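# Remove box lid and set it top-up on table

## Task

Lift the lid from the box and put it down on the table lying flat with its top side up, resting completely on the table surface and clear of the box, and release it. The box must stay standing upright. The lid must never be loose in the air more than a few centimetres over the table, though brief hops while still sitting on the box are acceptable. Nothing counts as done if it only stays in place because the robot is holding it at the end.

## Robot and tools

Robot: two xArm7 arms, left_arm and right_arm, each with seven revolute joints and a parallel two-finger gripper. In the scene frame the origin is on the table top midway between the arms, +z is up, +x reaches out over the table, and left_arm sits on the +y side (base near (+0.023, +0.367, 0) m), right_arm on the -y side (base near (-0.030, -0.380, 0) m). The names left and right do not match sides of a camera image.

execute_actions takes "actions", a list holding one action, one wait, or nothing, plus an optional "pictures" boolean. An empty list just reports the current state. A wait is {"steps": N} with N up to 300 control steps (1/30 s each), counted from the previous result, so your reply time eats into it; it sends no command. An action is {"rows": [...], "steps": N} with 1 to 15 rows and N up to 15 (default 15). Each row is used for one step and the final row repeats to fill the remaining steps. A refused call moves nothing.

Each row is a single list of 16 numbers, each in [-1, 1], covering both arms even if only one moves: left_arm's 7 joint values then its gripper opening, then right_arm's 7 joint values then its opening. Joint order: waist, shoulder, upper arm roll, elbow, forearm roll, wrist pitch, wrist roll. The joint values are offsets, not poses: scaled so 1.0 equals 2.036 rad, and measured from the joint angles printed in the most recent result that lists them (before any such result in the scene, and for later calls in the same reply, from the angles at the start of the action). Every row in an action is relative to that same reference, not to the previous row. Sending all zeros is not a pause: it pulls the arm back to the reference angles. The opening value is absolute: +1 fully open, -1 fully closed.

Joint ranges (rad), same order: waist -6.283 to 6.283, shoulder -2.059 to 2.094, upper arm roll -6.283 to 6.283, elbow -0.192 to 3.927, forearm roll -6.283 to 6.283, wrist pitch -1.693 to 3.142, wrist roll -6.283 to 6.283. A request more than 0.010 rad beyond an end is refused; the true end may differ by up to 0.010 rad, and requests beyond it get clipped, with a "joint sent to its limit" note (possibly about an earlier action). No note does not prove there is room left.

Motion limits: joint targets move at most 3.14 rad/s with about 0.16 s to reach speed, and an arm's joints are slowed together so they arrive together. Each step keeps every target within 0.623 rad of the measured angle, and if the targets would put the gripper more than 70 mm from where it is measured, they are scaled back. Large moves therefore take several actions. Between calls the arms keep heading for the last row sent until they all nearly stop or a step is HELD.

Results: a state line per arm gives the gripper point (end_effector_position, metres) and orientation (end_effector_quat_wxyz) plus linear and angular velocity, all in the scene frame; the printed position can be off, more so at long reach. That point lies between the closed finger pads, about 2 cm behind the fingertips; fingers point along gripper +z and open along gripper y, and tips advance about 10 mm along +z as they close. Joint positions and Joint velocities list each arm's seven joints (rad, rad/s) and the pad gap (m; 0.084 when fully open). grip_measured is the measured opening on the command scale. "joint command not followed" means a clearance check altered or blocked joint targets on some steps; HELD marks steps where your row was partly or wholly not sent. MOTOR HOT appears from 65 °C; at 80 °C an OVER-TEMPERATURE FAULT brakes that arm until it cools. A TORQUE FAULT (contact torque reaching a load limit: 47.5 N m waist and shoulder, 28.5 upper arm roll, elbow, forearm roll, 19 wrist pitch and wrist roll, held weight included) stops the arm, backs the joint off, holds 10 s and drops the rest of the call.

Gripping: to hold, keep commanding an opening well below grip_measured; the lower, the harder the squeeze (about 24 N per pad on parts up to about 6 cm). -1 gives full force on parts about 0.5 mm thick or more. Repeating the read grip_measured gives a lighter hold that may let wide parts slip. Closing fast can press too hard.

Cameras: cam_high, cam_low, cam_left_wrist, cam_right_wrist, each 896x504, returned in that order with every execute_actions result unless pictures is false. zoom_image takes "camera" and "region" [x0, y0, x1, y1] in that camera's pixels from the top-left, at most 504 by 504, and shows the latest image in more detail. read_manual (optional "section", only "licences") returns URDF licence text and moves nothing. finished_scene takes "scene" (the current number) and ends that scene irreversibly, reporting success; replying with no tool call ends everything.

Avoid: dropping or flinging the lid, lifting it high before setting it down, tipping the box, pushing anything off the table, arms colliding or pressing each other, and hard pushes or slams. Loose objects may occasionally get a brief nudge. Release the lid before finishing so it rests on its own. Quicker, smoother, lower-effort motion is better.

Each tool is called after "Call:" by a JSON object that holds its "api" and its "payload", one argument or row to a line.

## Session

Call:
{"api": "execute_actions", "payload": {
  "actions": []
}}

Scene clock: 0.00 s of 4100.00 s.
left_arm: end_effector_position=(+0.3330, +0.5557, +0.2979) grip_measured=+1.00 end_effector_quat_wxyz=(-0.185, -0.006, +0.745, -0.641) end_effector_velocity=(+0.000, +0.000, -0.000) end_effector_angular_velocity=(+0.002, -0.001, +0.000) | right_arm: end_effector_position=(+0.3675, -0.3322, +0.2500) grip_measured=+1.00 end_effector_quat_wxyz=(-0.001, +0.998, +0.058, +0.001) end_effector_velocity=(-0.000, -0.000, +0.000) end_effector_angular_velocity=(+0.000, -0.000, -0.000)
Joint positions: left_arm=[ 0.671  0.636  0.356  1.723 -0.688  2.535 -2.273  0.084] | right_arm=[ 0.002 -0.251  0.002  0.919  0.003  1.168  0.002  0.084]
Joint velocities: left_arm=[-0.    -0.     0.001  0.001  0.    -0.001  0.001 -0.   ] | right_arm=[-0.    -0.001  0.    -0.     0.     0.     0.     0.   ]

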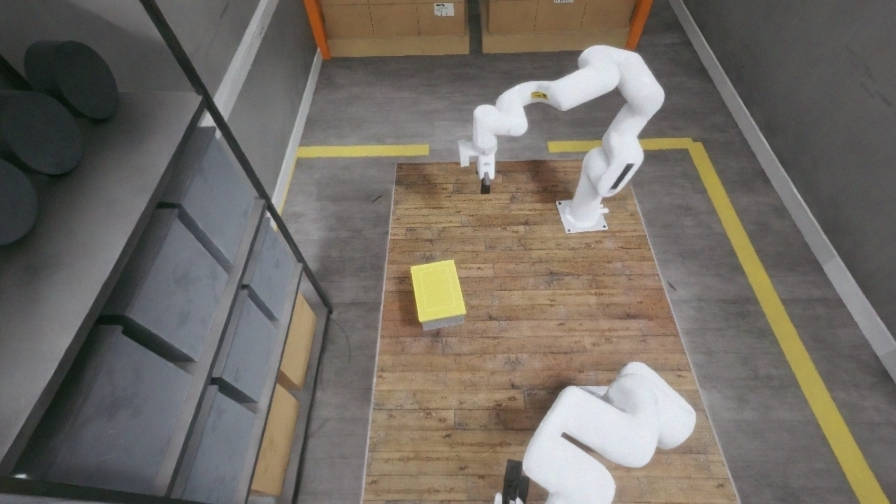

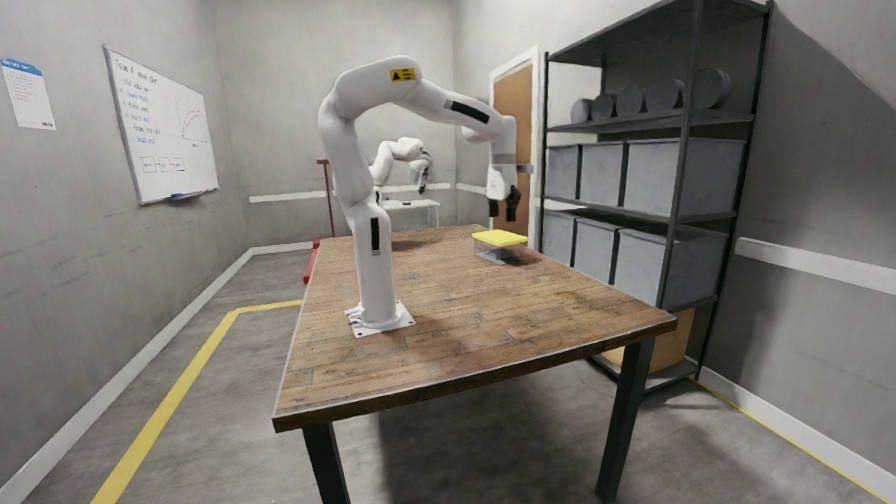

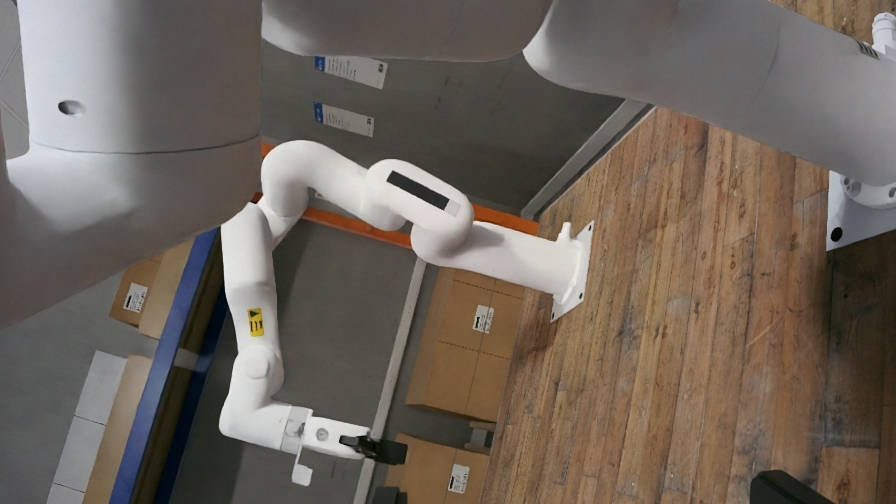

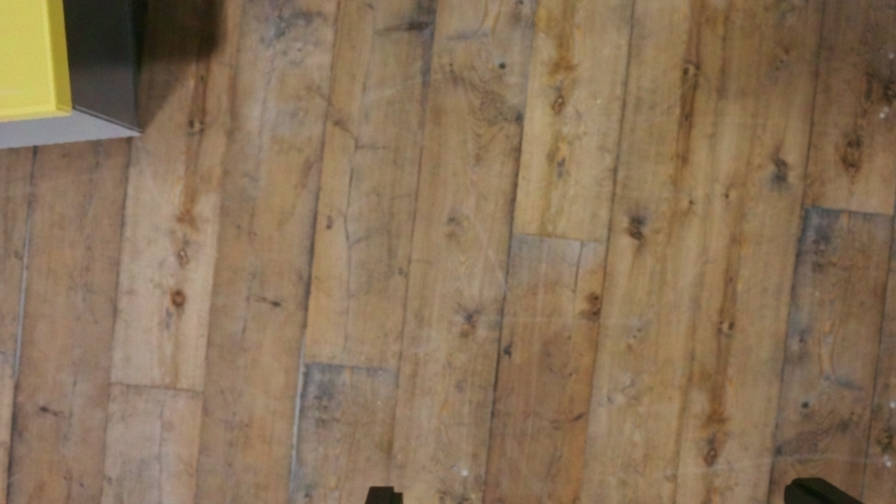

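Call:
{"api": "zoom_image", "payload": {
  "camera": "cam_high",
  "region": [380, 240, 520, 350]
}}

Call:
{"api": "zoom_image", "payload": {
  "camera": "cam_right_wrist",
  "region": [0, 0, 240, 180]
}}

Call:
{"api": "zoom_image", "payload": {
  "camera": "cam_low",
  "region": [450, 205, 550, 285]
}}

Region (380, 240, 520, 350) of cam_high's 896x504 image, scaled by 3.600, with more detail than that image has; it fills the top 396 rows of this view, and the rest is white.

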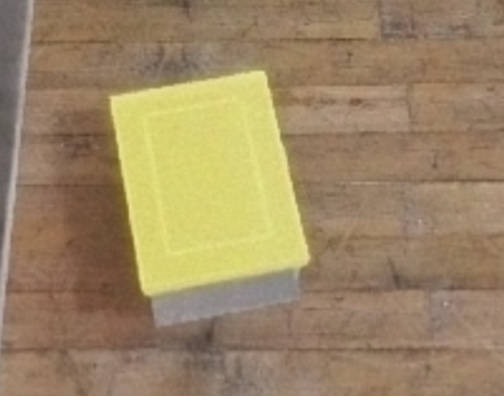

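Region (0, 0, 240, 180) of cam_right_wrist's 896x504 image, scaled by 2.100, with more detail than that image has; it fills the top 378 rows of this view, and the rest is white.

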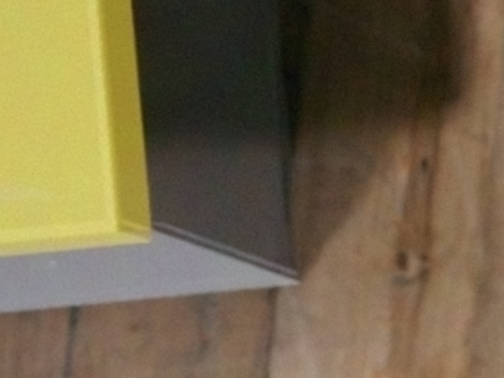

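Region (450, 205, 550, 285) of cam_low's 896x504 image, scaled by 5.040, with more detail than that image has; it fills the top 403 rows of this view, and the rest is white.

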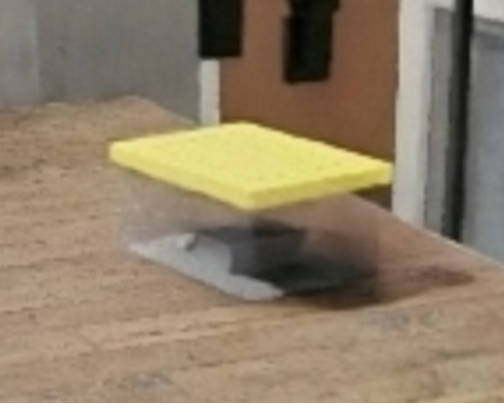

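Call:
{"api": "execute_actions", "payload": {
  "actions": [
    {"rows": [[0,0,0,0,0,0,0,1,0.4513,0.1724,0,-0.0502,-0.9838,0.1242,0.6903,-0.3]], "steps": 15}
  ],
  "pictures": false
}}

Call:
{"api": "execute_actions", "payload": {
  "actions": [
    {"steps": 30}
  ],
  "pictures": false
}}

Scene clock: 37.57 s of 4100.00 s.
left_arm: end_effector_position=(+0.3330, +0.5557, +0.2979) grip_measured=+1.00 end_effector_quat_wxyz=(-0.185, -0.006, +0.745, -0.641) end_effector_velocity=(-0.000, -0.000, +0.001) end_effector_angular_velocity=(+0.000, -0.001, -0.000) | right_arm: end_effector_position=(+0.3130, -0.2504, +0.1675) grip_measured=-0.32 end_effector_quat_wxyz=(+0.395, +0.898, +0.192, +0.024) end_effector_velocity=(+0.151, +0.277, +0.089) end_effector_angular_velocity=(-1.537, -2.424, +1.460)
Joint positions: left_arm=[ 0.671  0.636  0.356  1.723 -0.688  2.535 -2.273  0.084] | right_arm=[ 0.661  0.019  0.007  0.839 -0.706  1.361  0.711  0.03 ]
Joint velocities: left_arm=[-0.    -0.002  0.     0.    -0.     0.001 -0.001 -0.   ] | right_arm=[ 1.596  0.494  0.035 -0.151 -2.439  0.348  2.433 -0.   ]
Steps of this call (steps 1 to 90: nothing new was sent; then 34.07 s passed at rest; steps 91 to 105: all 15 steps of this action). Readings (joint positions):
91: left_arm=[0.671 0.636 0.356 1.723 -0.688 2.535 -2.273] | right_arm=[0.002 -0.250 0.002 0.919 0.002 1.168 0.002]
92: left_arm=[0.671 0.636 0.356 1.723 -0.688 2.535 -2.273] | right_arm=[0.008 -0.248 0.001 0.919 -0.005 1.171 0.010]
94: left_arm=[0.671 0.636 0.356 1.723 -0.688 2.535 -2.273] | right_arm=[0.064 -0.218 -0.007 0.915 -0.066 1.194 0.070]
98: left_arm=[0.671 0.636 0.356 1.723 -0.688 2.535 -2.273] | right_arm=[0.244 -0.124 0.003 0.881 -0.241 1.259 0.246]
105: the state above

Scene clock: 38.57 s of 4100.00 s.
left_arm: end_effector_position=(+0.3330, +0.5557, +0.2979) grip_measured=+1.00 end_effector_quat_wxyz=(-0.185, -0.006, +0.745, -0.641) end_effector_velocity=(+0.000, +0.000, -0.000) end_effector_angular_velocity=(-0.001, -0.002, -0.000) | right_arm: end_effector_position=(+0.4171, -0.0480, +0.3255) grip_measured=-0.32 end_effector_quat_wxyz=(+0.427, +0.573, +0.305, +0.629) end_effector_velocity=(-0.002, +0.004, +0.002) end_effector_angular_velocity=(+0.001, -0.004, +0.011)
Joint positions: left_arm=[ 0.671  0.636  0.356  1.723 -0.688  2.535 -2.273  0.084] | right_arm=[ 0.921  0.1    0.002  0.816 -1.999  1.421  1.407  0.03 ]
Joint velocities: left_arm=[ 0.     0.001 -0.     0.    -0.     0.     0.002 -0.   ] | right_arm=[ 0.003  0.     0.004  0.002 -0.005  0.     0.001  0.   ]
Steps of this call (steps 1 to 30: the robot went on to your last target). Readings (joint positions):
1: left_arm=[0.671 0.636 0.356 1.723 -0.688 2.535 -2.273] | right_arm=[0.710 0.035 0.007 0.835 -0.789 1.372 0.794]
2: left_arm=[0.671 0.636 0.356 1.723 -0.688 2.535 -2.273] | right_arm=[0.751 0.047 0.008 0.831 -0.871 1.381 0.875]
4: left_arm=[0.671 0.636 0.356 1.723 -0.688 2.535 -2.273] | right_arm=[0.809 0.065 0.007 0.826 -1.028 1.394 1.027]
8: left_arm=[0.671 0.636 0.356 1.723 -0.688 2.535 -2.273] | right_arm=[0.861 0.081 0.002 0.822 -1.308 1.407 1.210]
30: the state above

Call:
{"api": "execute_actions", "payload": {
  "actions": [
    {"rows": [[0,0,0,0,0,0,0,1,0,0.2434,-0.001,0.0004,-0.1515,0,0,-0.3]], "steps": 15}
  ],
  "pictures": false
}}

Call:
{"api": "execute_actions", "payload": {
  "actions": [
    {"steps": 15}
  ]
}}

Scene clock: 43.53 s of 4100.00 s.
left_arm: end_effector_position=(+0.3330, +0.5557, +0.2979) grip_measured=+1.00 end_effector_quat_wxyz=(-0.185, -0.006, +0.745, -0.641) end_effector_velocity=(-0.000, -0.000, -0.000) end_effector_angular_velocity=(-0.002, +0.000, +0.000) | right_arm: end_effector_position=(+0.4055, -0.0070, +0.1329) grip_measured=-0.32 end_effector_quat_wxyz=(+0.448, +0.467, +0.508, +0.568) end_effector_velocity=(-0.079, +0.022, -0.445) end_effector_angular_velocity=(-0.839, +0.300, +0.517)
Joint positions: left_arm=[ 0.671  0.636  0.356  1.723 -0.688  2.535 -2.273  0.084] | right_arm=[ 0.921  0.508  0.001  0.817 -2.252  1.421  1.407  0.03 ]
Joint velocities: left_arm=[ 0.     0.    -0.    -0.001 -0.     0.     0.    -0.   ] | right_arm=[-0.001  0.88  -0.005  0.005 -0.548  0.001 -0.    -0.   ]
Steps of this call (steps 1 to 15: the robot went on to your last target; steps 16 to 90: nothing new was sent; then 1.47 s passed at rest; steps 91 to 105: all 15 steps of this action). Readings (joint positions):
91: left_arm=[0.671 0.636 0.356 1.723 -0.688 2.535 -2.273] | right_arm=[0.921 0.101 0.002 0.817 -2.000 1.421 1.407]
92: left_arm=[0.671 0.636 0.356 1.723 -0.688 2.535 -2.273] | right_arm=[0.921 0.106 0.002 0.818 -2.005 1.421 1.407]
94: left_arm=[0.671 0.636 0.356 1.723 -0.688 2.535 -2.273] | right_arm=[0.920 0.157 0.001 0.824 -2.040 1.423 1.407]
98: left_arm=[0.671 0.636 0.356 1.723 -0.688 2.535 -2.273] | right_arm=[0.921 0.295 0.002 0.815 -2.120 1.421 1.407]
105: the state above

Scene clock: 44.03 s of 4100.00 s.
left_arm: end_effector_position=(+0.3330, +0.5557, +0.2979) grip_measured=+1.00 end_effector_quat_wxyz=(-0.185, -0.006, +0.745, -0.641) end_effector_velocity=(+0.000, +0.000, -0.001) end_effector_angular_velocity=(-0.001, +0.001, +0.001) | right_arm: end_effector_position=(+0.3966, -0.0061, +0.0888) grip_measured=-0.32 end_effector_quat_wxyz=(+0.444, +0.444, +0.550, +0.551) end_effector_velocity=(-0.002, -0.002, -0.005) end_effector_angular_velocity=(-0.009, +0.006, +0.002)
Joint positions: left_arm=[ 0.671  0.636  0.356  1.723 -0.688  2.535 -2.273  0.084] | right_arm=[ 0.921  0.595 -0.     0.818 -2.308  1.421  1.407  0.03 ]
Joint velocities: left_arm=[ 0.     0.002  0.    -0.    -0.    -0.001  0.    -0.   ] | right_arm=[ 0.     0.005  0.001 -0.004 -0.001 -0.001 -0.    -0.   ]
Steps of this call (steps 1 to 15: the robot went on to your last target). Readings (joint positions):
1: left_arm=[0.671 0.636 0.356 1.723 -0.688 2.535 -2.273] | right_arm=[0.921 0.536 0.000 0.817 -2.270 1.421 1.407]
2: left_arm=[0.671 0.636 0.356 1.723 -0.688 2.535 -2.273] | right_arm=[0.921 0.560 0.000 0.816 -2.284 1.420 1.407]
4: left_arm=[0.671 0.636 0.356 1.723 -0.688 2.535 -2.273] | right_arm=[0.921 0.587 0.001 0.813 -2.300 1.420 1.407]
8: left_arm=[0.671 0.636 0.356 1.723 -0.688 2.535 -2.273] | right_arm=[0.921 0.593 -0.000 0.818 -2.307 1.421 1.407]
15: the state above

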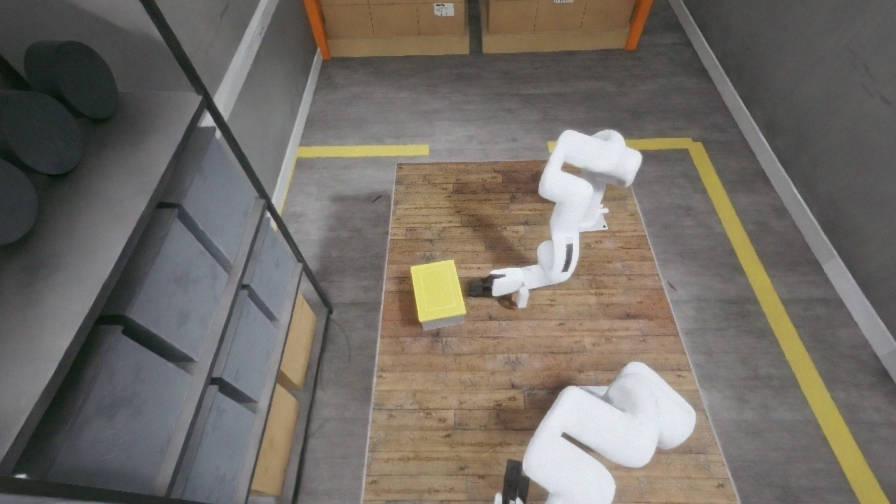

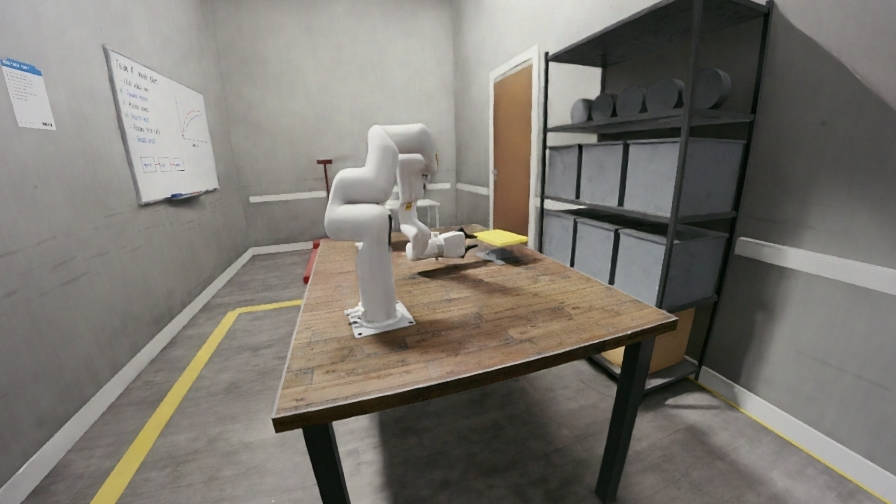

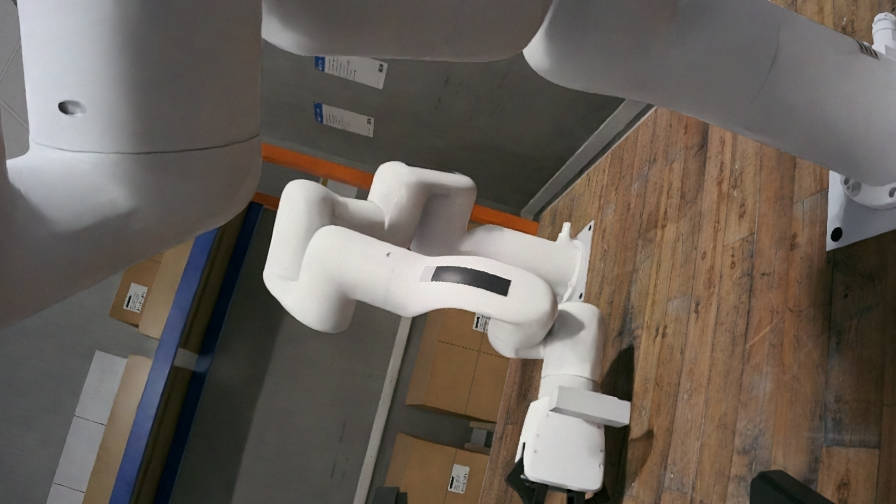

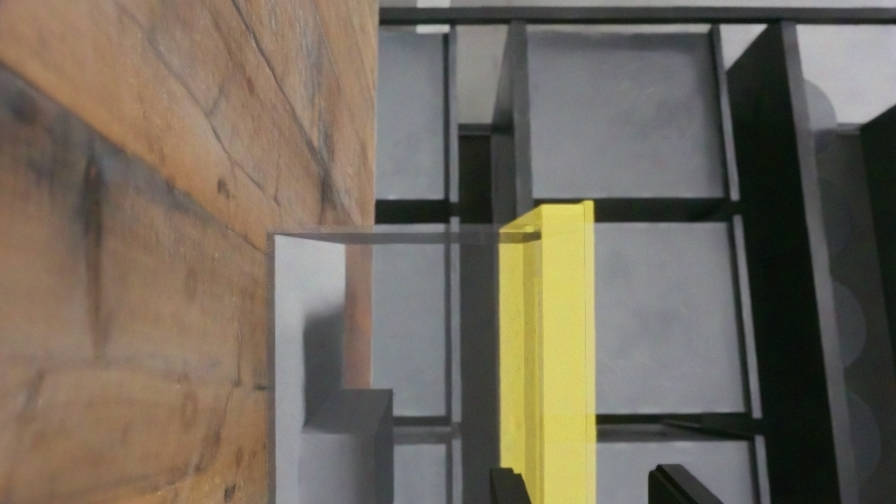

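Call:
{"api": "execute_actions", "payload": {
  "actions": [
    {"rows": [[0,0,0,0,0,0,0,1,-0.0057,0.001,0,0.0028,-0.0054,-0.0023,-0.0003,-0.3],[0,0,0,0,0,0,0,1,-0.0114,0.002,0,0.0055,-0.0109,-0.0046,-0.0006,-0.3],[0,0,0,0,0,0,0,1,-0.0171,0.0029,0,0.0083,-0.0163,-0.0068,-0.001,-0.3],[0,0,0,0,0,0,0,1,-0.0228,0.0039,0,0.011,-0.0217,-0.0091,-0.0013,-0.3],[0,0,0,0,0,0,0,1,-0.0285,0.0049,0,0.0138,-0.0272,-0.0114,-0.0016,-0.3],[0,0,0,0,0,0,0,1,-0.0341,0.0059,0,0.0166,-0.0326,-0.0137,-0.0019,-0.3],[0,0,0,0,0,0,0,1,-0.0398,0.0069,0,0.0193,-0.038,-0.016,-0.0022,-0.3],[0,0,0,0,0,0,0,1,-0.0427,0.0074,0,0.0207,-0.0407,-0.0171,-0.0024,-0.3],[0,0,0,0,0,0,0,1,-0.0455,0.0078,0,0.0221,-0.0434,-0.0182,-0.0026,-0.3],[0,0,0,0,0,0,0,1,-0.0484,0.0083,0,0.0235,-0.0462,-0.0194,-0.0027,-0.3],[0,0,0,0,0,0,0,1,-0.0512,0.0088,0,0.0248,-0.0489,-0.0205,-0.0029,-0.3],[0,0,0,0,0,0,0,1,-0.0541,0.0093,0,0.0262,-0.0516,-0.0217,-0.003,-0.3],[0,0,0,0,0,0,0,1,-0.0569,0.0098,0,0.0276,-0.0543,-0.0228,-0.0032,-0.3]], "steps": 15}
  ],
  "pictures": false
}}

Call:
{"api": "execute_actions", "payload": {
  "actions": [
    {"steps": 8}
  ]
}}

Call:
{"api": "zoom_image", "payload": {
  "camera": "cam_high",
  "region": [380, 240, 520, 350]
}}

Scene clock: 70.67 s of 4100.00 s.
left_arm: end_effector_position=(+0.3330, +0.5557, +0.2979) grip_measured=+1.00 end_effector_quat_wxyz=(-0.185, -0.006, +0.745, -0.641) end_effector_velocity=(-0.000, -0.000, +0.000) end_effector_angular_velocity=(+0.001, +0.001, +0.001) | right_arm: end_effector_position=(+0.4372, -0.0159, +0.0898) grip_measured=-0.32 end_effector_quat_wxyz=(+0.444, +0.444, +0.550, +0.550) end_effector_velocity=(+0.031, -0.006, -0.007) end_effector_angular_velocity=(-0.010, +0.023, +0.027)
Joint positions: left_arm=[ 0.671  0.636  0.356  1.723 -0.688  2.535 -2.273  0.084] | right_arm=[ 0.813  0.613 -0.     0.869 -2.41   1.378  1.401  0.03 ]
Joint velocities: left_arm=[ 0.    -0.001  0.    -0.001  0.    -0.    -0.001 -0.   ] | right_arm=[-0.114  0.019  0.022  0.041 -0.117 -0.054 -0.007 -0.   ]
Steps of this call (steps 1 to 15: the robot went on to your last target; steps 16 to 90: nothing new was sent; then 23.13 s passed at rest; steps 91 to 105: all 15 steps of this action). Readings (joint positions):
91: left_arm=[0.671 0.636 0.356 1.723 -0.688 2.535 -2.273] | right_arm=[0.920 0.596 0.000 0.817 -2.308 1.421 1.407]
92: left_arm=[0.671 0.636 0.356 1.723 -0.688 2.535 -2.273] | right_arm=[0.918 0.596 0.001 0.818 -2.310 1.420 1.407]
94: left_arm=[0.671 0.636 0.356 1.723 -0.688 2.535 -2.273] | right_arm=[0.907 0.598 0.002 0.824 -2.322 1.415 1.406]
98: left_arm=[0.671 0.636 0.356 1.723 -0.688 2.535 -2.273] | right_arm=[0.866 0.604 -0.001 0.844 -2.360 1.399 1.404]
105: the state above

Scene clock: 70.93 s of 4100.00 s.
left_arm: end_effector_position=(+0.3330, +0.5557, +0.2979) grip_measured=+1.00 end_effector_quat_wxyz=(-0.185, -0.006, +0.745, -0.641) end_effector_velocity=(+0.000, +0.000, +0.000) end_effector_angular_velocity=(+0.001, -0.001, +0.000) | right_arm: end_effector_position=(+0.4395, -0.0161, +0.0895) grip_measured=-0.32 end_effector_quat_wxyz=(+0.443, +0.444, +0.551, +0.550) end_effector_velocity=(+0.002, -0.001, +0.000) end_effector_angular_velocity=(-0.000, -0.000, -0.001)
Joint positions: left_arm=[ 0.671  0.636  0.356  1.723 -0.688  2.535 -2.273  0.084] | right_arm=[ 0.806  0.615  0.001  0.873 -2.418  1.374  1.401  0.03 ]
Joint velocities: left_arm=[-0.     0.     0.     0.001 -0.001 -0.    -0.     0.   ] | right_arm=[-0.003  0.001 -0.002  0.003 -0.003 -0.002 -0.     0.   ]
Steps of this call (steps 1 to 8: the robot went on to your last target). Readings (joint positions):
1: left_arm=[0.671 0.636 0.356 1.723 -0.688 2.535 -2.273] | right_arm=[0.810 0.614 0.000 0.871 -2.413 1.377 1.401]
2: left_arm=[0.671 0.636 0.356 1.723 -0.688 2.535 -2.273] | right_arm=[0.808 0.614 0.001 0.871 -2.415 1.376 1.401]
4: left_arm=[0.671 0.636 0.356 1.723 -0.688 2.535 -2.273] | right_arm=[0.806 0.615 0.001 0.872 -2.417 1.375 1.401]
8: the state above

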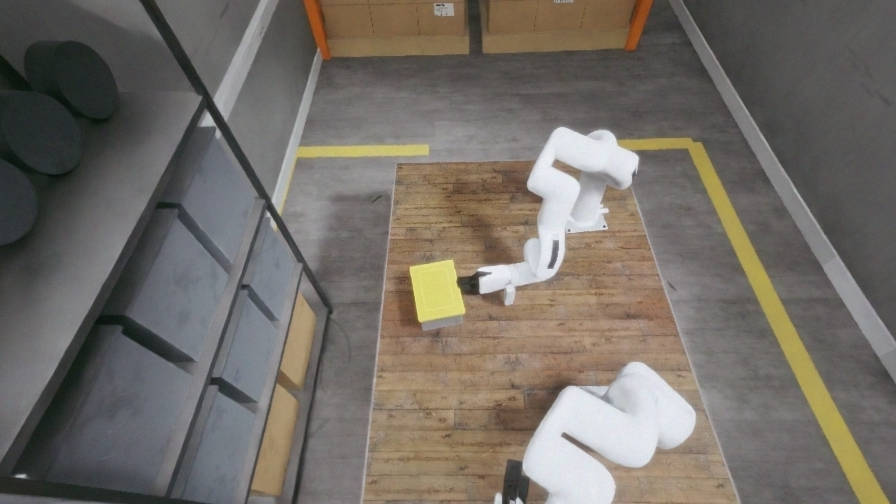

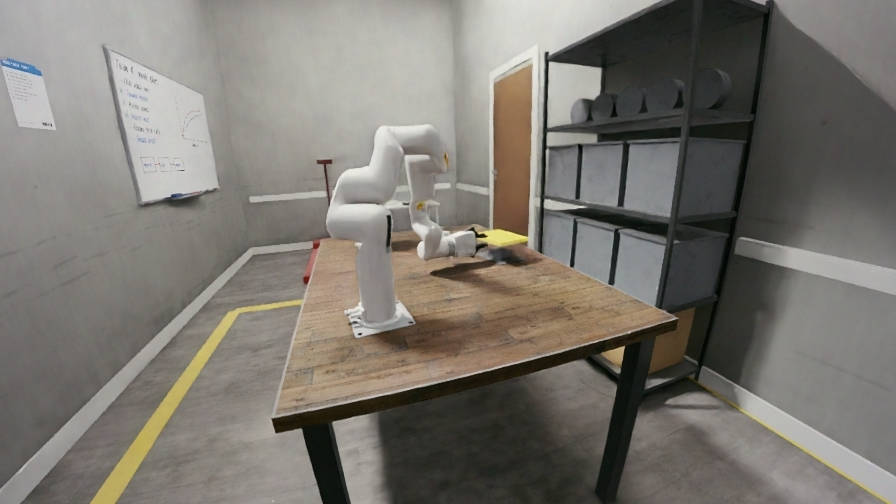

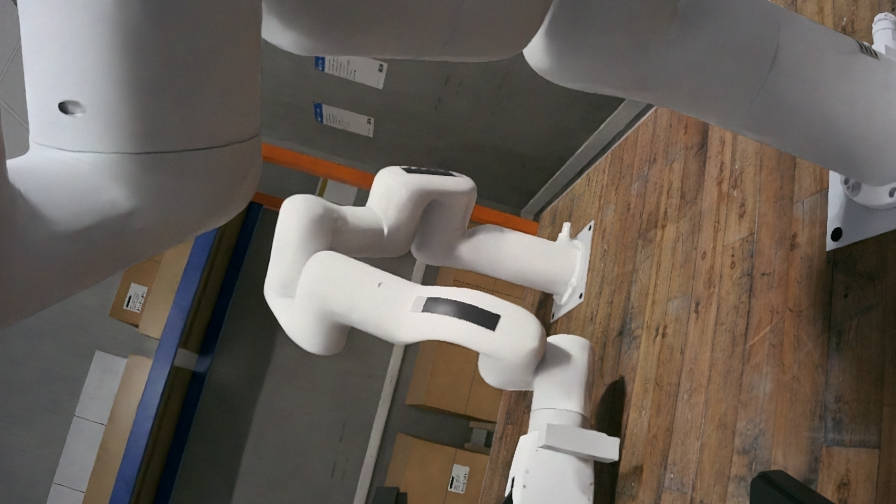

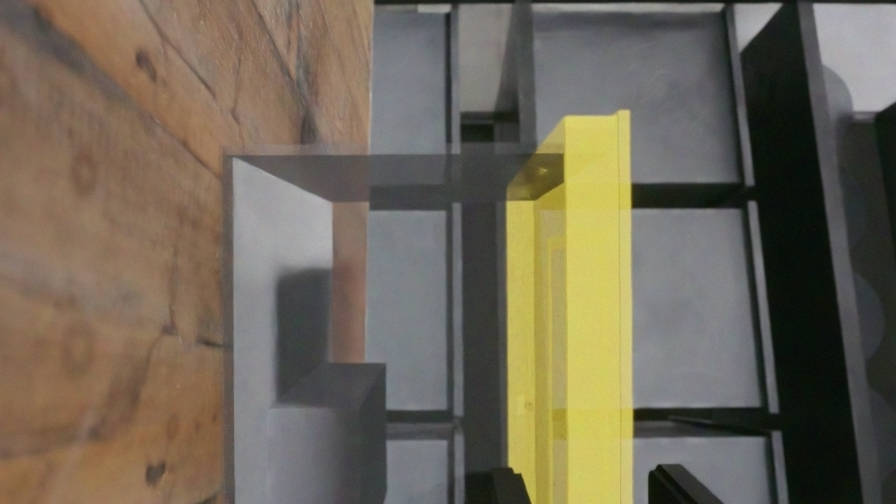

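Region (380, 240, 520, 350) of cam_high's 896x504 image, scaled by 3.600, with more detail than that image has; it fills the top 396 rows of this view, and the rest is white.

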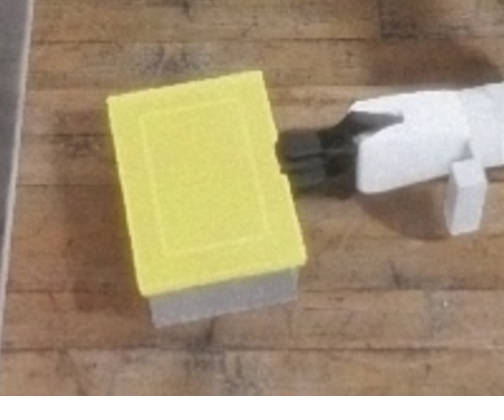

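Call:
{"api": "execute_actions", "payload": {
  "actions": [
    {"rows": [[0,0,0,0,0,0,0,1,0,-0.0017,0,0,0,0,0,-0.4],[0,0,0,0,0,0,0,1,0,-0.0017,0,0,0,0,0,-0.45],[0,0,0,0,0,0,0,1,0,-0.0017,0,0,0,0,0,-0.5],[0,0,0,0,0,0,0,1,0,-0.0017,0,0,0,0,0,-0.55],[0,0,0,0,0,0,0,1,0,-0.0017,0,0,0,0,0,-0.6],[0,0,0,0,0,0,0,1,0,-0.0017,0,0,0,0,0,-0.65],[0,0,0,0,0,0,0,1,0,-0.0017,0,0,0,0,0,-0.7],[0,0,0,0,0,0,0,1,0,-0.0017,0,0,0,0,0,-0.75],[0,0,0,0,0,0,0,1,0,-0.0017,0,0,0,0,0,-0.8],[0,0,0,0,0,0,0,1,0,-0.0017,0,0,0,0,0,-0.9],[0,0,0,0,0,0,0,1,0,-0.0017,0,0,0,0,0,-1]], "steps": 15}
  ],
  "pictures": false
}}

Call:
{"api": "execute_actions", "payload": {
  "actions": [
    {"rows": [[0,0,0,0,0,0,0,1,-0.0009,-0.0036,0,-0.0005,0.0004,-0.005,-0.0022,-1],[0,0,0,0,0,0,0,1,-0.0018,-0.0072,0,-0.001,0.0009,-0.01,-0.0044,-1],[0,0,0,0,0,0,0,1,-0.0026,-0.0108,0,-0.0015,0.0013,-0.0151,-0.0067,-1],[0,0,0,0,0,0,0,1,-0.0035,-0.0144,0,-0.002,0.0017,-0.0201,-0.0089,-1],[0,0,0,0,0,0,0,1,-0.0044,-0.0181,0,-0.0025,0.0022,-0.0251,-0.0111,-1],[0,0,0,0,0,0,0,1,-0.0053,-0.0217,0,-0.0029,0.0026,-0.0301,-0.0133,-1],[0,0,0,0,0,0,0,1,-0.0062,-0.0253,0,-0.0034,0.003,-0.0351,-0.0155,-1],[0,0,0,0,0,0,0,1,-0.007,-0.0289,0,-0.0039,0.0034,-0.0402,-0.0178,-1],[0,0,0,0,0,0,0,1,-0.0079,-0.0325,0,-0.0044,0.0039,-0.0452,-0.02,-1],[0,0,0,0,0,0,0,1,-0.0088,-0.0361,0,-0.0049,0.0043,-0.0502,-0.0222,-1]], "steps": 15}
  ]
}}

Scene clock: 96.30 s of 4100.00 s.
left_arm: end_effector_position=(+0.3330, +0.5557, +0.2979) grip_measured=+1.00 end_effector_quat_wxyz=(-0.185, -0.006, +0.745, -0.641) end_effector_velocity=(-0.000, +0.000, -0.001) end_effector_angular_velocity=(+0.001, +0.001, -0.000) | right_arm: end_effector_position=(+0.4403, -0.0155, +0.0922) grip_measured=-0.68 end_effector_quat_wxyz=(+0.443, +0.444, +0.549, +0.552) end_effector_velocity=(-0.001, -0.000, -0.001) end_effector_angular_velocity=(-0.001, +0.002, +0.000)
Joint positions: left_arm=[ 0.671  0.636  0.356  1.723 -0.688  2.535 -2.273  0.084] | right_arm=[ 0.805  0.611  0.001  0.874 -2.418  1.375  1.401  0.014]
Joint velocities: left_arm=[-0.     0.001 -0.     0.     0.001 -0.001  0.     0.   ] | right_arm=[ 0.    -0.     0.    -0.002  0.    -0.001 -0.    -0.   ]
Steps of this call (steps 1 to 15: the robot went on to your last target; steps 16 to 90: nothing new was sent; then 21.87 s passed at rest; steps 91 to 105: all 15 steps of this action). Readings (joint positions):
91: left_arm=[0.671 0.636 0.356 1.723 -0.688 2.535 -2.272] | right_arm=[0.805 0.615 -0.000 0.874 -2.418 1.375 1.400]
92: left_arm=[0.671 0.636 0.356 1.723 -0.688 2.535 -2.273] | right_arm=[0.805 0.614 -0.000 0.873 -2.418 1.375 1.400]
94: left_arm=[0.671 0.636 0.356 1.723 -0.688 2.535 -2.273] | right_arm=[0.805 0.613 0.000 0.873 -2.418 1.375 1.400]
98: left_arm=[0.671 0.636 0.356 1.723 -0.688 2.535 -2.273] | right_arm=[0.806 0.611 0.001 0.873 -2.418 1.376 1.401]
105: the state above

Scene clock: 96.80 s of 4100.00 s.
left_arm: end_effector_position=(+0.3330, +0.5557, +0.2979) grip_measured=+1.00 end_effector_quat_wxyz=(-0.185, -0.006, +0.745, -0.641) end_effector_velocity=(+0.000, +0.000, -0.000) end_effector_angular_velocity=(+0.000, +0.001, +0.001) | right_arm: end_effector_position=(+0.4434, -0.0160, +0.1053) grip_measured=-0.68 end_effector_quat_wxyz=(+0.434, +0.456, +0.562, +0.536) end_effector_velocity=(+0.001, -0.003, +0.004) end_effector_angular_velocity=(-0.010, +0.027, -0.004)
Joint positions: left_arm=[ 0.671  0.636  0.356  1.723 -0.688  2.535 -2.273  0.084] | right_arm=[ 0.788  0.539  0.     0.864 -2.41   1.276  1.357  0.014]
Joint velocities: left_arm=[ 0.     0.001  0.     0.    -0.    -0.    -0.001  0.   ] | right_arm=[-0.01  -0.033 -0.001 -0.009  0.005 -0.047 -0.021  0.   ]
Steps of this call (steps 1 to 15: all 15 steps of this action). Readings (joint positions):
1: left_arm=[0.671 0.636 0.356 1.723 -0.688 2.535 -2.273] | right_arm=[0.805 0.611 0.001 0.874 -2.418 1.375 1.400]
2: left_arm=[0.671 0.636 0.356 1.723 -0.688 2.535 -2.273] | right_arm=[0.805 0.610 0.001 0.874 -2.418 1.372 1.400]
4: left_arm=[0.671 0.636 0.356 1.723 -0.688 2.535 -2.273] | right_arm=[0.803 0.602 0.001 0.872 -2.417 1.361 1.395]
8: left_arm=[0.671 0.636 0.356 1.723 -0.688 2.535 -2.273] | right_arm=[0.797 0.577 0.001 0.868 -2.414 1.325 1.379]
15: the state above

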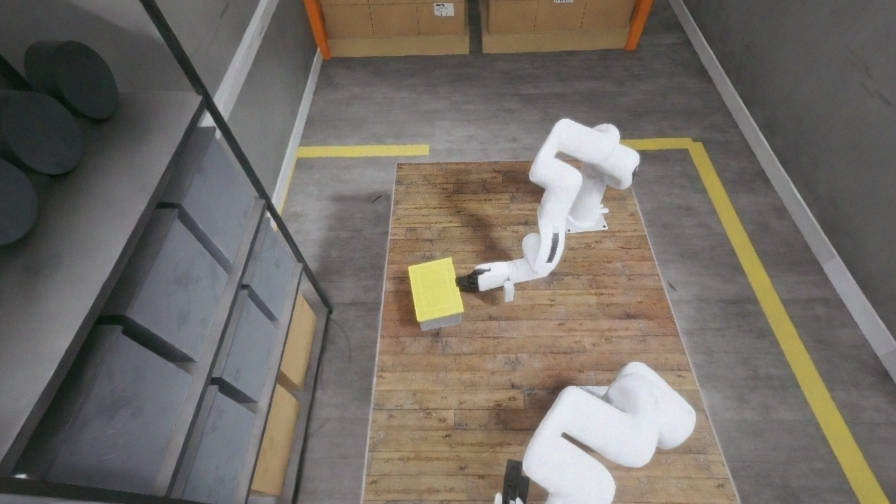

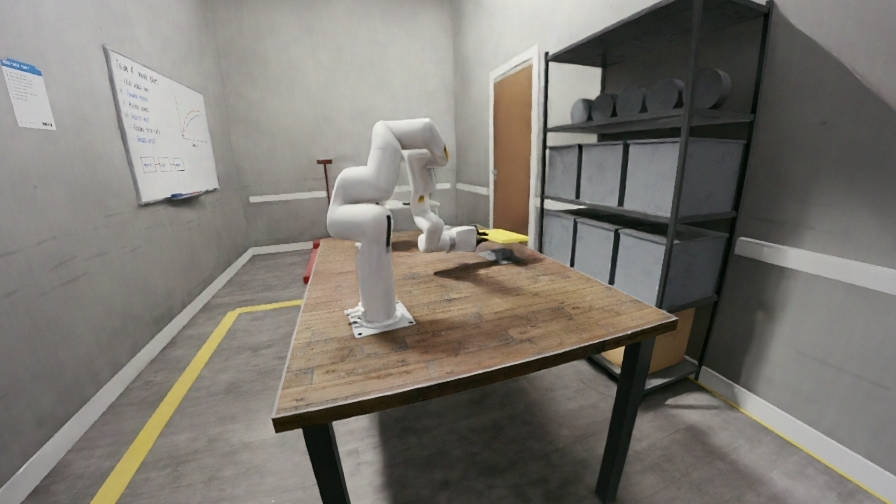

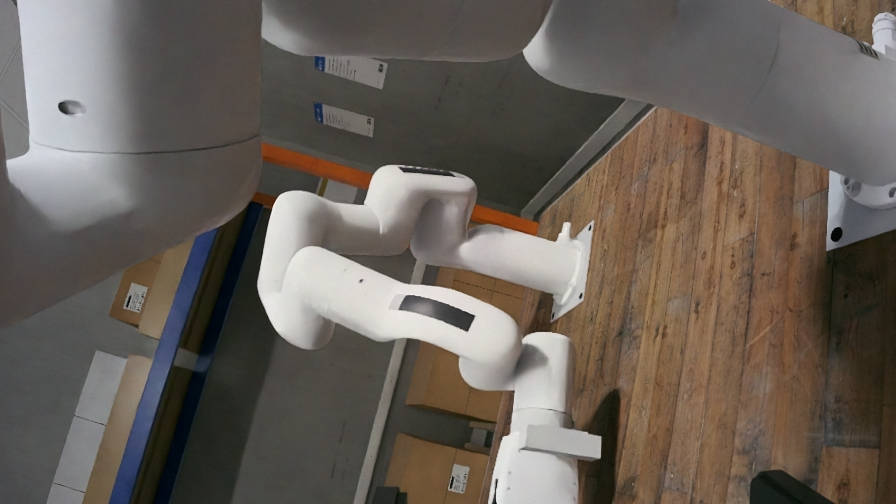

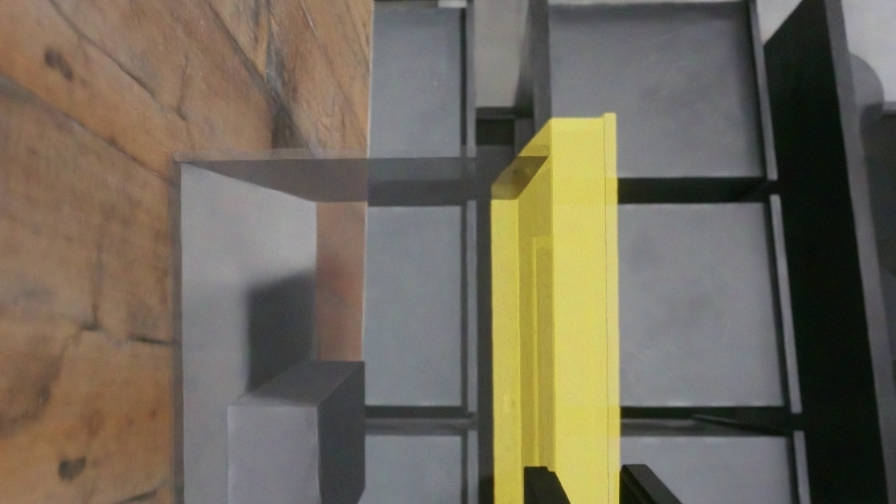

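Call:
{"api": "execute_actions", "payload": {
  "actions": [
    {"rows": [[0,0,0,0,0,0,0,1,-0.0016,-0.0068,0,-0.001,0.0008,-0.0097,-0.0042,-1],[0,0,0,0,0,0,0,1,-0.0033,-0.0137,0,-0.002,0.0017,-0.0194,-0.0085,-1],[0,0,0,0,0,0,0,1,-0.0049,-0.0205,0,-0.003,0.0025,-0.0291,-0.0127,-1],[0,0,0,0,0,0,0,1,-0.0065,-0.0273,0,-0.004,0.0034,-0.0388,-0.0169,-1],[0,0,0,0,0,0,0,1,-0.0081,-0.0341,0,-0.0049,0.0042,-0.0484,-0.0211,-1],[0,0,0,0,0,0,0,1,-0.0098,-0.041,0,-0.0059,0.005,-0.0581,-0.0254,-1],[0,0,0,0,0,0,0,1,-0.0114,-0.0478,0,-0.0069,0.0059,-0.0678,-0.0296,-1],[0,0,0,0,0,0,0,1,-0.013,-0.0546,0,-0.0079,0.0067,-0.0775,-0.0338,-1],[0,0,0,0,0,0,0,1,-0.0146,-0.053,0,-0.005,0.0055,-0.0789,-0.0343,-1],[0,0,0,0,0,0,0,1,-0.0162,-0.0513,0,-0.002,0.0043,-0.0803,-0.0348,-1],[0,0,0,0,0,0,0,1,-0.0178,-0.0497,0,0.001,0.003,-0.0817,-0.0353,-1],[0,0,0,0,0,0,0,1,-0.0194,-0.048,0,0.0039,0.0018,-0.0831,-0.0358,-1]], "steps": 15}
  ],
  "pictures": false
}}

Call:
{"api": "execute_actions", "payload": {
  "actions": [
    {"steps": 4}
  ],
  "pictures": false
}}

Call:
{"api": "execute_actions", "payload": {
  "actions": [
    {"rows": [[0,0,0,0,0,0,0,1,0,0,0,0,0,0.0034,0,-1],[0,0,0,0,0,0,0,1,0,0,0,0,0,0.0068,0,-1],[0,0,0,0,0,0,0,1,0,0,0,0,0,0.0102,0,-1],[0,0,0,0,0,0,0,1,0,0,0,0,0,0.0136,0,-1],[0,0,0,0,0,0,0,1,0,0,0,0,0,0.017,0,-1],[0,0,0,0,0,0,0,1,0,0,0,0,0,0.0204,0,-1],[0,0,0,0,0,0,0,1,0,0,0,0,0,0.0238,0,-1],[0,0,0,0,0,0,0,1,0,0,0,0,0,0.0272,0,-1],[0,0,0,0,0,0,0,1,0,0,0,0,0,0.0306,0,-1],[0,0,0,0,0,0,0,1,0,0,0,0,0,0.034,0,-1]], "steps": 15}
  ]
}}

Scene clock: 115.27 s of 4100.00 s.
left_arm: end_effector_position=(+0.3330, +0.5557, +0.2979) grip_measured=+1.00 end_effector_quat_wxyz=(-0.185, -0.006, +0.745, -0.641) end_effector_velocity=(+0.000, +0.000, +0.001) end_effector_angular_velocity=(+0.002, -0.003, -0.001) | right_arm: end_effector_position=(+0.4501, -0.0152, +0.1264) grip_measured=-0.68 end_effector_quat_wxyz=(+0.415, +0.472, +0.584, +0.514) end_effector_velocity=(+0.021, -0.004, -0.010) end_effector_angular_velocity=(-0.028, +0.034, -0.004)
Joint positions: left_arm=[ 0.671  0.636  0.356  1.723 -0.688  2.535 -2.273  0.084] | right_arm=[ 0.751  0.44   0.     0.869 -2.404  1.112  1.286  0.014]
Joint velocities: left_arm=[-0.    -0.001  0.     0.002  0.001 -0.     0.001 -0.   ] | right_arm=[-0.046  0.032 -0.005  0.056 -0.026 -0.069 -0.027  0.   ]
Steps of this call (steps 1 to 15: the robot went on to your last target; steps 16 to 90: nothing new was sent; then 14.97 s passed at rest; steps 91 to 105: all 15 steps of this action). Readings (joint positions):
91: left_arm=[0.671 0.636 0.356 1.723 -0.688 2.535 -2.273] | right_arm=[0.787 0.537 0.001 0.864 -2.409 1.272 1.355]
92: left_arm=[0.671 0.636 0.356 1.723 -0.688 2.535 -2.273] | right_arm=[0.787 0.535 0.001 0.864 -2.409 1.269 1.354]
94: left_arm=[0.671 0.636 0.356 1.723 -0.688 2.535 -2.273] | right_arm=[0.784 0.523 0.000 0.862 -2.407 1.251 1.346]
98: left_arm=[0.671 0.636 0.356 1.723 -0.688 2.535 -2.273] | right_arm=[0.772 0.475 -0.000 0.856 -2.402 1.186 1.317]
105: the state above

Scene clock: 115.40 s of 4100.00 s.
left_arm: end_effector_position=(+0.3330, +0.5557, +0.2979) grip_measured=+1.00 end_effector_quat_wxyz=(-0.185, -0.006, +0.745, -0.641) end_effector_velocity=(+0.000, +0.000, +0.000) end_effector_angular_velocity=(+0.001, +0.000, +0.001) | right_arm: end_effector_position=(+0.4507, -0.0151, +0.1252) grip_measured=-0.68 end_effector_quat_wxyz=(+0.414, +0.472, +0.585, +0.513) end_effector_velocity=(-0.002, +0.004, -0.003) end_effector_angular_velocity=(-0.003, +0.010, +0.011)
Joint positions: left_arm=[ 0.671  0.636  0.356  1.723 -0.688  2.535 -2.273  0.084] | right_arm=[ 0.749  0.442  0.     0.872 -2.406  1.107  1.284  0.014]
Joint velocities: left_arm=[ 0.    -0.     0.     0.    -0.001 -0.    -0.002  0.   ] | right_arm=[-0.001  0.003  0.006  0.005 -0.003 -0.012 -0.003  0.   ]
Steps of this call (steps 1 to 4: the robot went on to your last target). Readings (joint positions):
1: left_arm=[0.671 0.636 0.356 1.723 -0.688 2.535 -2.273] | right_arm=[0.750 0.441 -0.000 0.870 -2.405 1.110 1.285]
2: left_arm=[0.671 0.636 0.356 1.723 -0.688 2.535 -2.273] | right_arm=[0.749 0.441 -0.000 0.871 -2.405 1.109 1.285]
4: the state above

Scene clock: 115.90 s of 4100.00 s.
left_arm: end_effector_position=(+0.3330, +0.5557, +0.2979) grip_measured=+1.00 end_effector_quat_wxyz=(-0.185, -0.006, +0.745, -0.641) end_effector_velocity=(+0.000, +0.000, +0.000) end_effector_angular_velocity=(+0.001, -0.001, -0.001) | right_arm: end_effector_position=(+0.4583, -0.0184, +0.1409) grip_measured=-0.68 end_effector_quat_wxyz=(+0.435, +0.463, +0.565, +0.527) end_effector_velocity=(+0.002, -0.002, +0.007) end_effector_angular_velocity=(+0.004, -0.029, -0.008)
Joint positions: left_arm=[ 0.671  0.636  0.356  1.723 -0.688  2.535 -2.273  0.084] | right_arm=[ 0.749  0.442  0.     0.872 -2.406  1.174  1.284  0.014]
Joint velocities: left_arm=[-0.    -0.    -0.     0.002 -0.     0.    -0.    -0.   ] | right_arm=[ 0.     0.     0.002 -0.002  0.     0.033 -0.    -0.   ]
Steps of this call (steps 1 to 15: all 15 steps of this action). Readings (joint positions):
1: left_arm=[0.671 0.636 0.356 1.723 -0.688 2.535 -2.273] | right_arm=[0.749 0.442 0.000 0.872 -2.406 1.107 1.284]
2: left_arm=[0.671 0.636 0.356 1.723 -0.688 2.535 -2.273] | right_arm=[0.749 0.442 0.001 0.872 -2.406 1.109 1.284]
4: left_arm=[0.671 0.636 0.356 1.723 -0.688 2.535 -2.273] | right_arm=[0.749 0.442 0.001 0.871 -2.406 1.116 1.284]
8: left_arm=[0.671 0.636 0.356 1.723 -0.688 2.535 -2.273] | right_arm=[0.749 0.442 0.000 0.871 -2.406 1.141 1.284]
15: the state above

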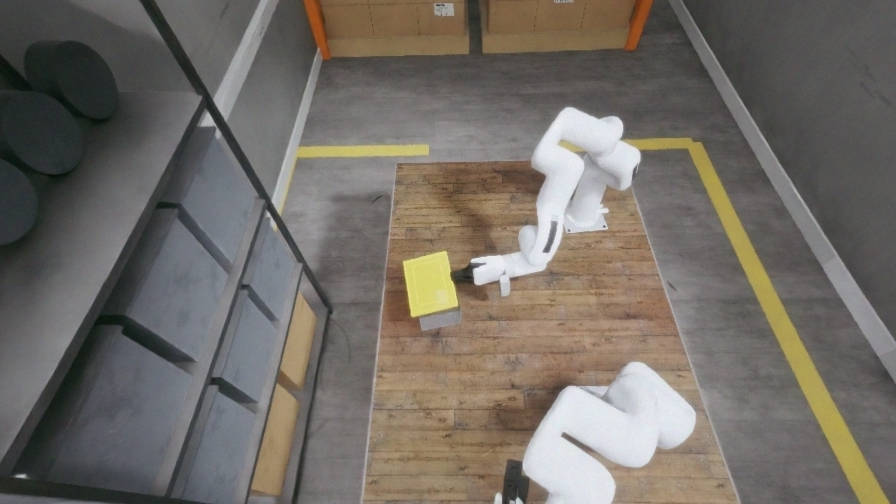

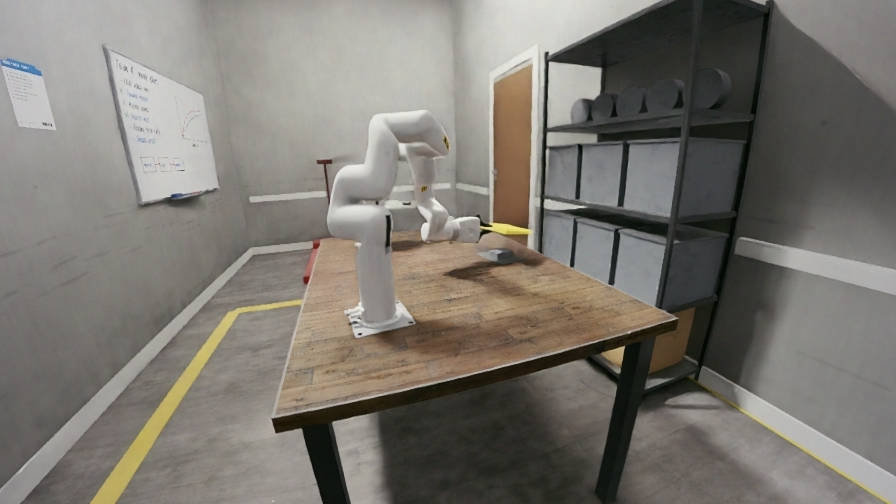

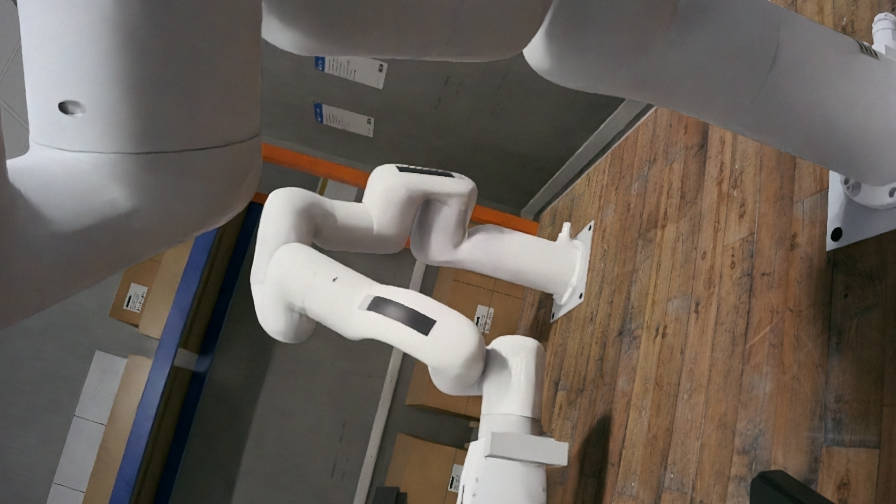

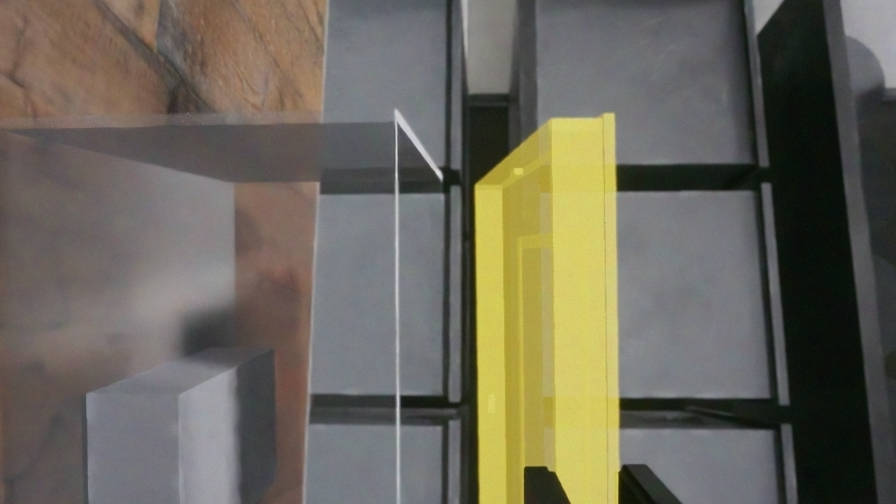

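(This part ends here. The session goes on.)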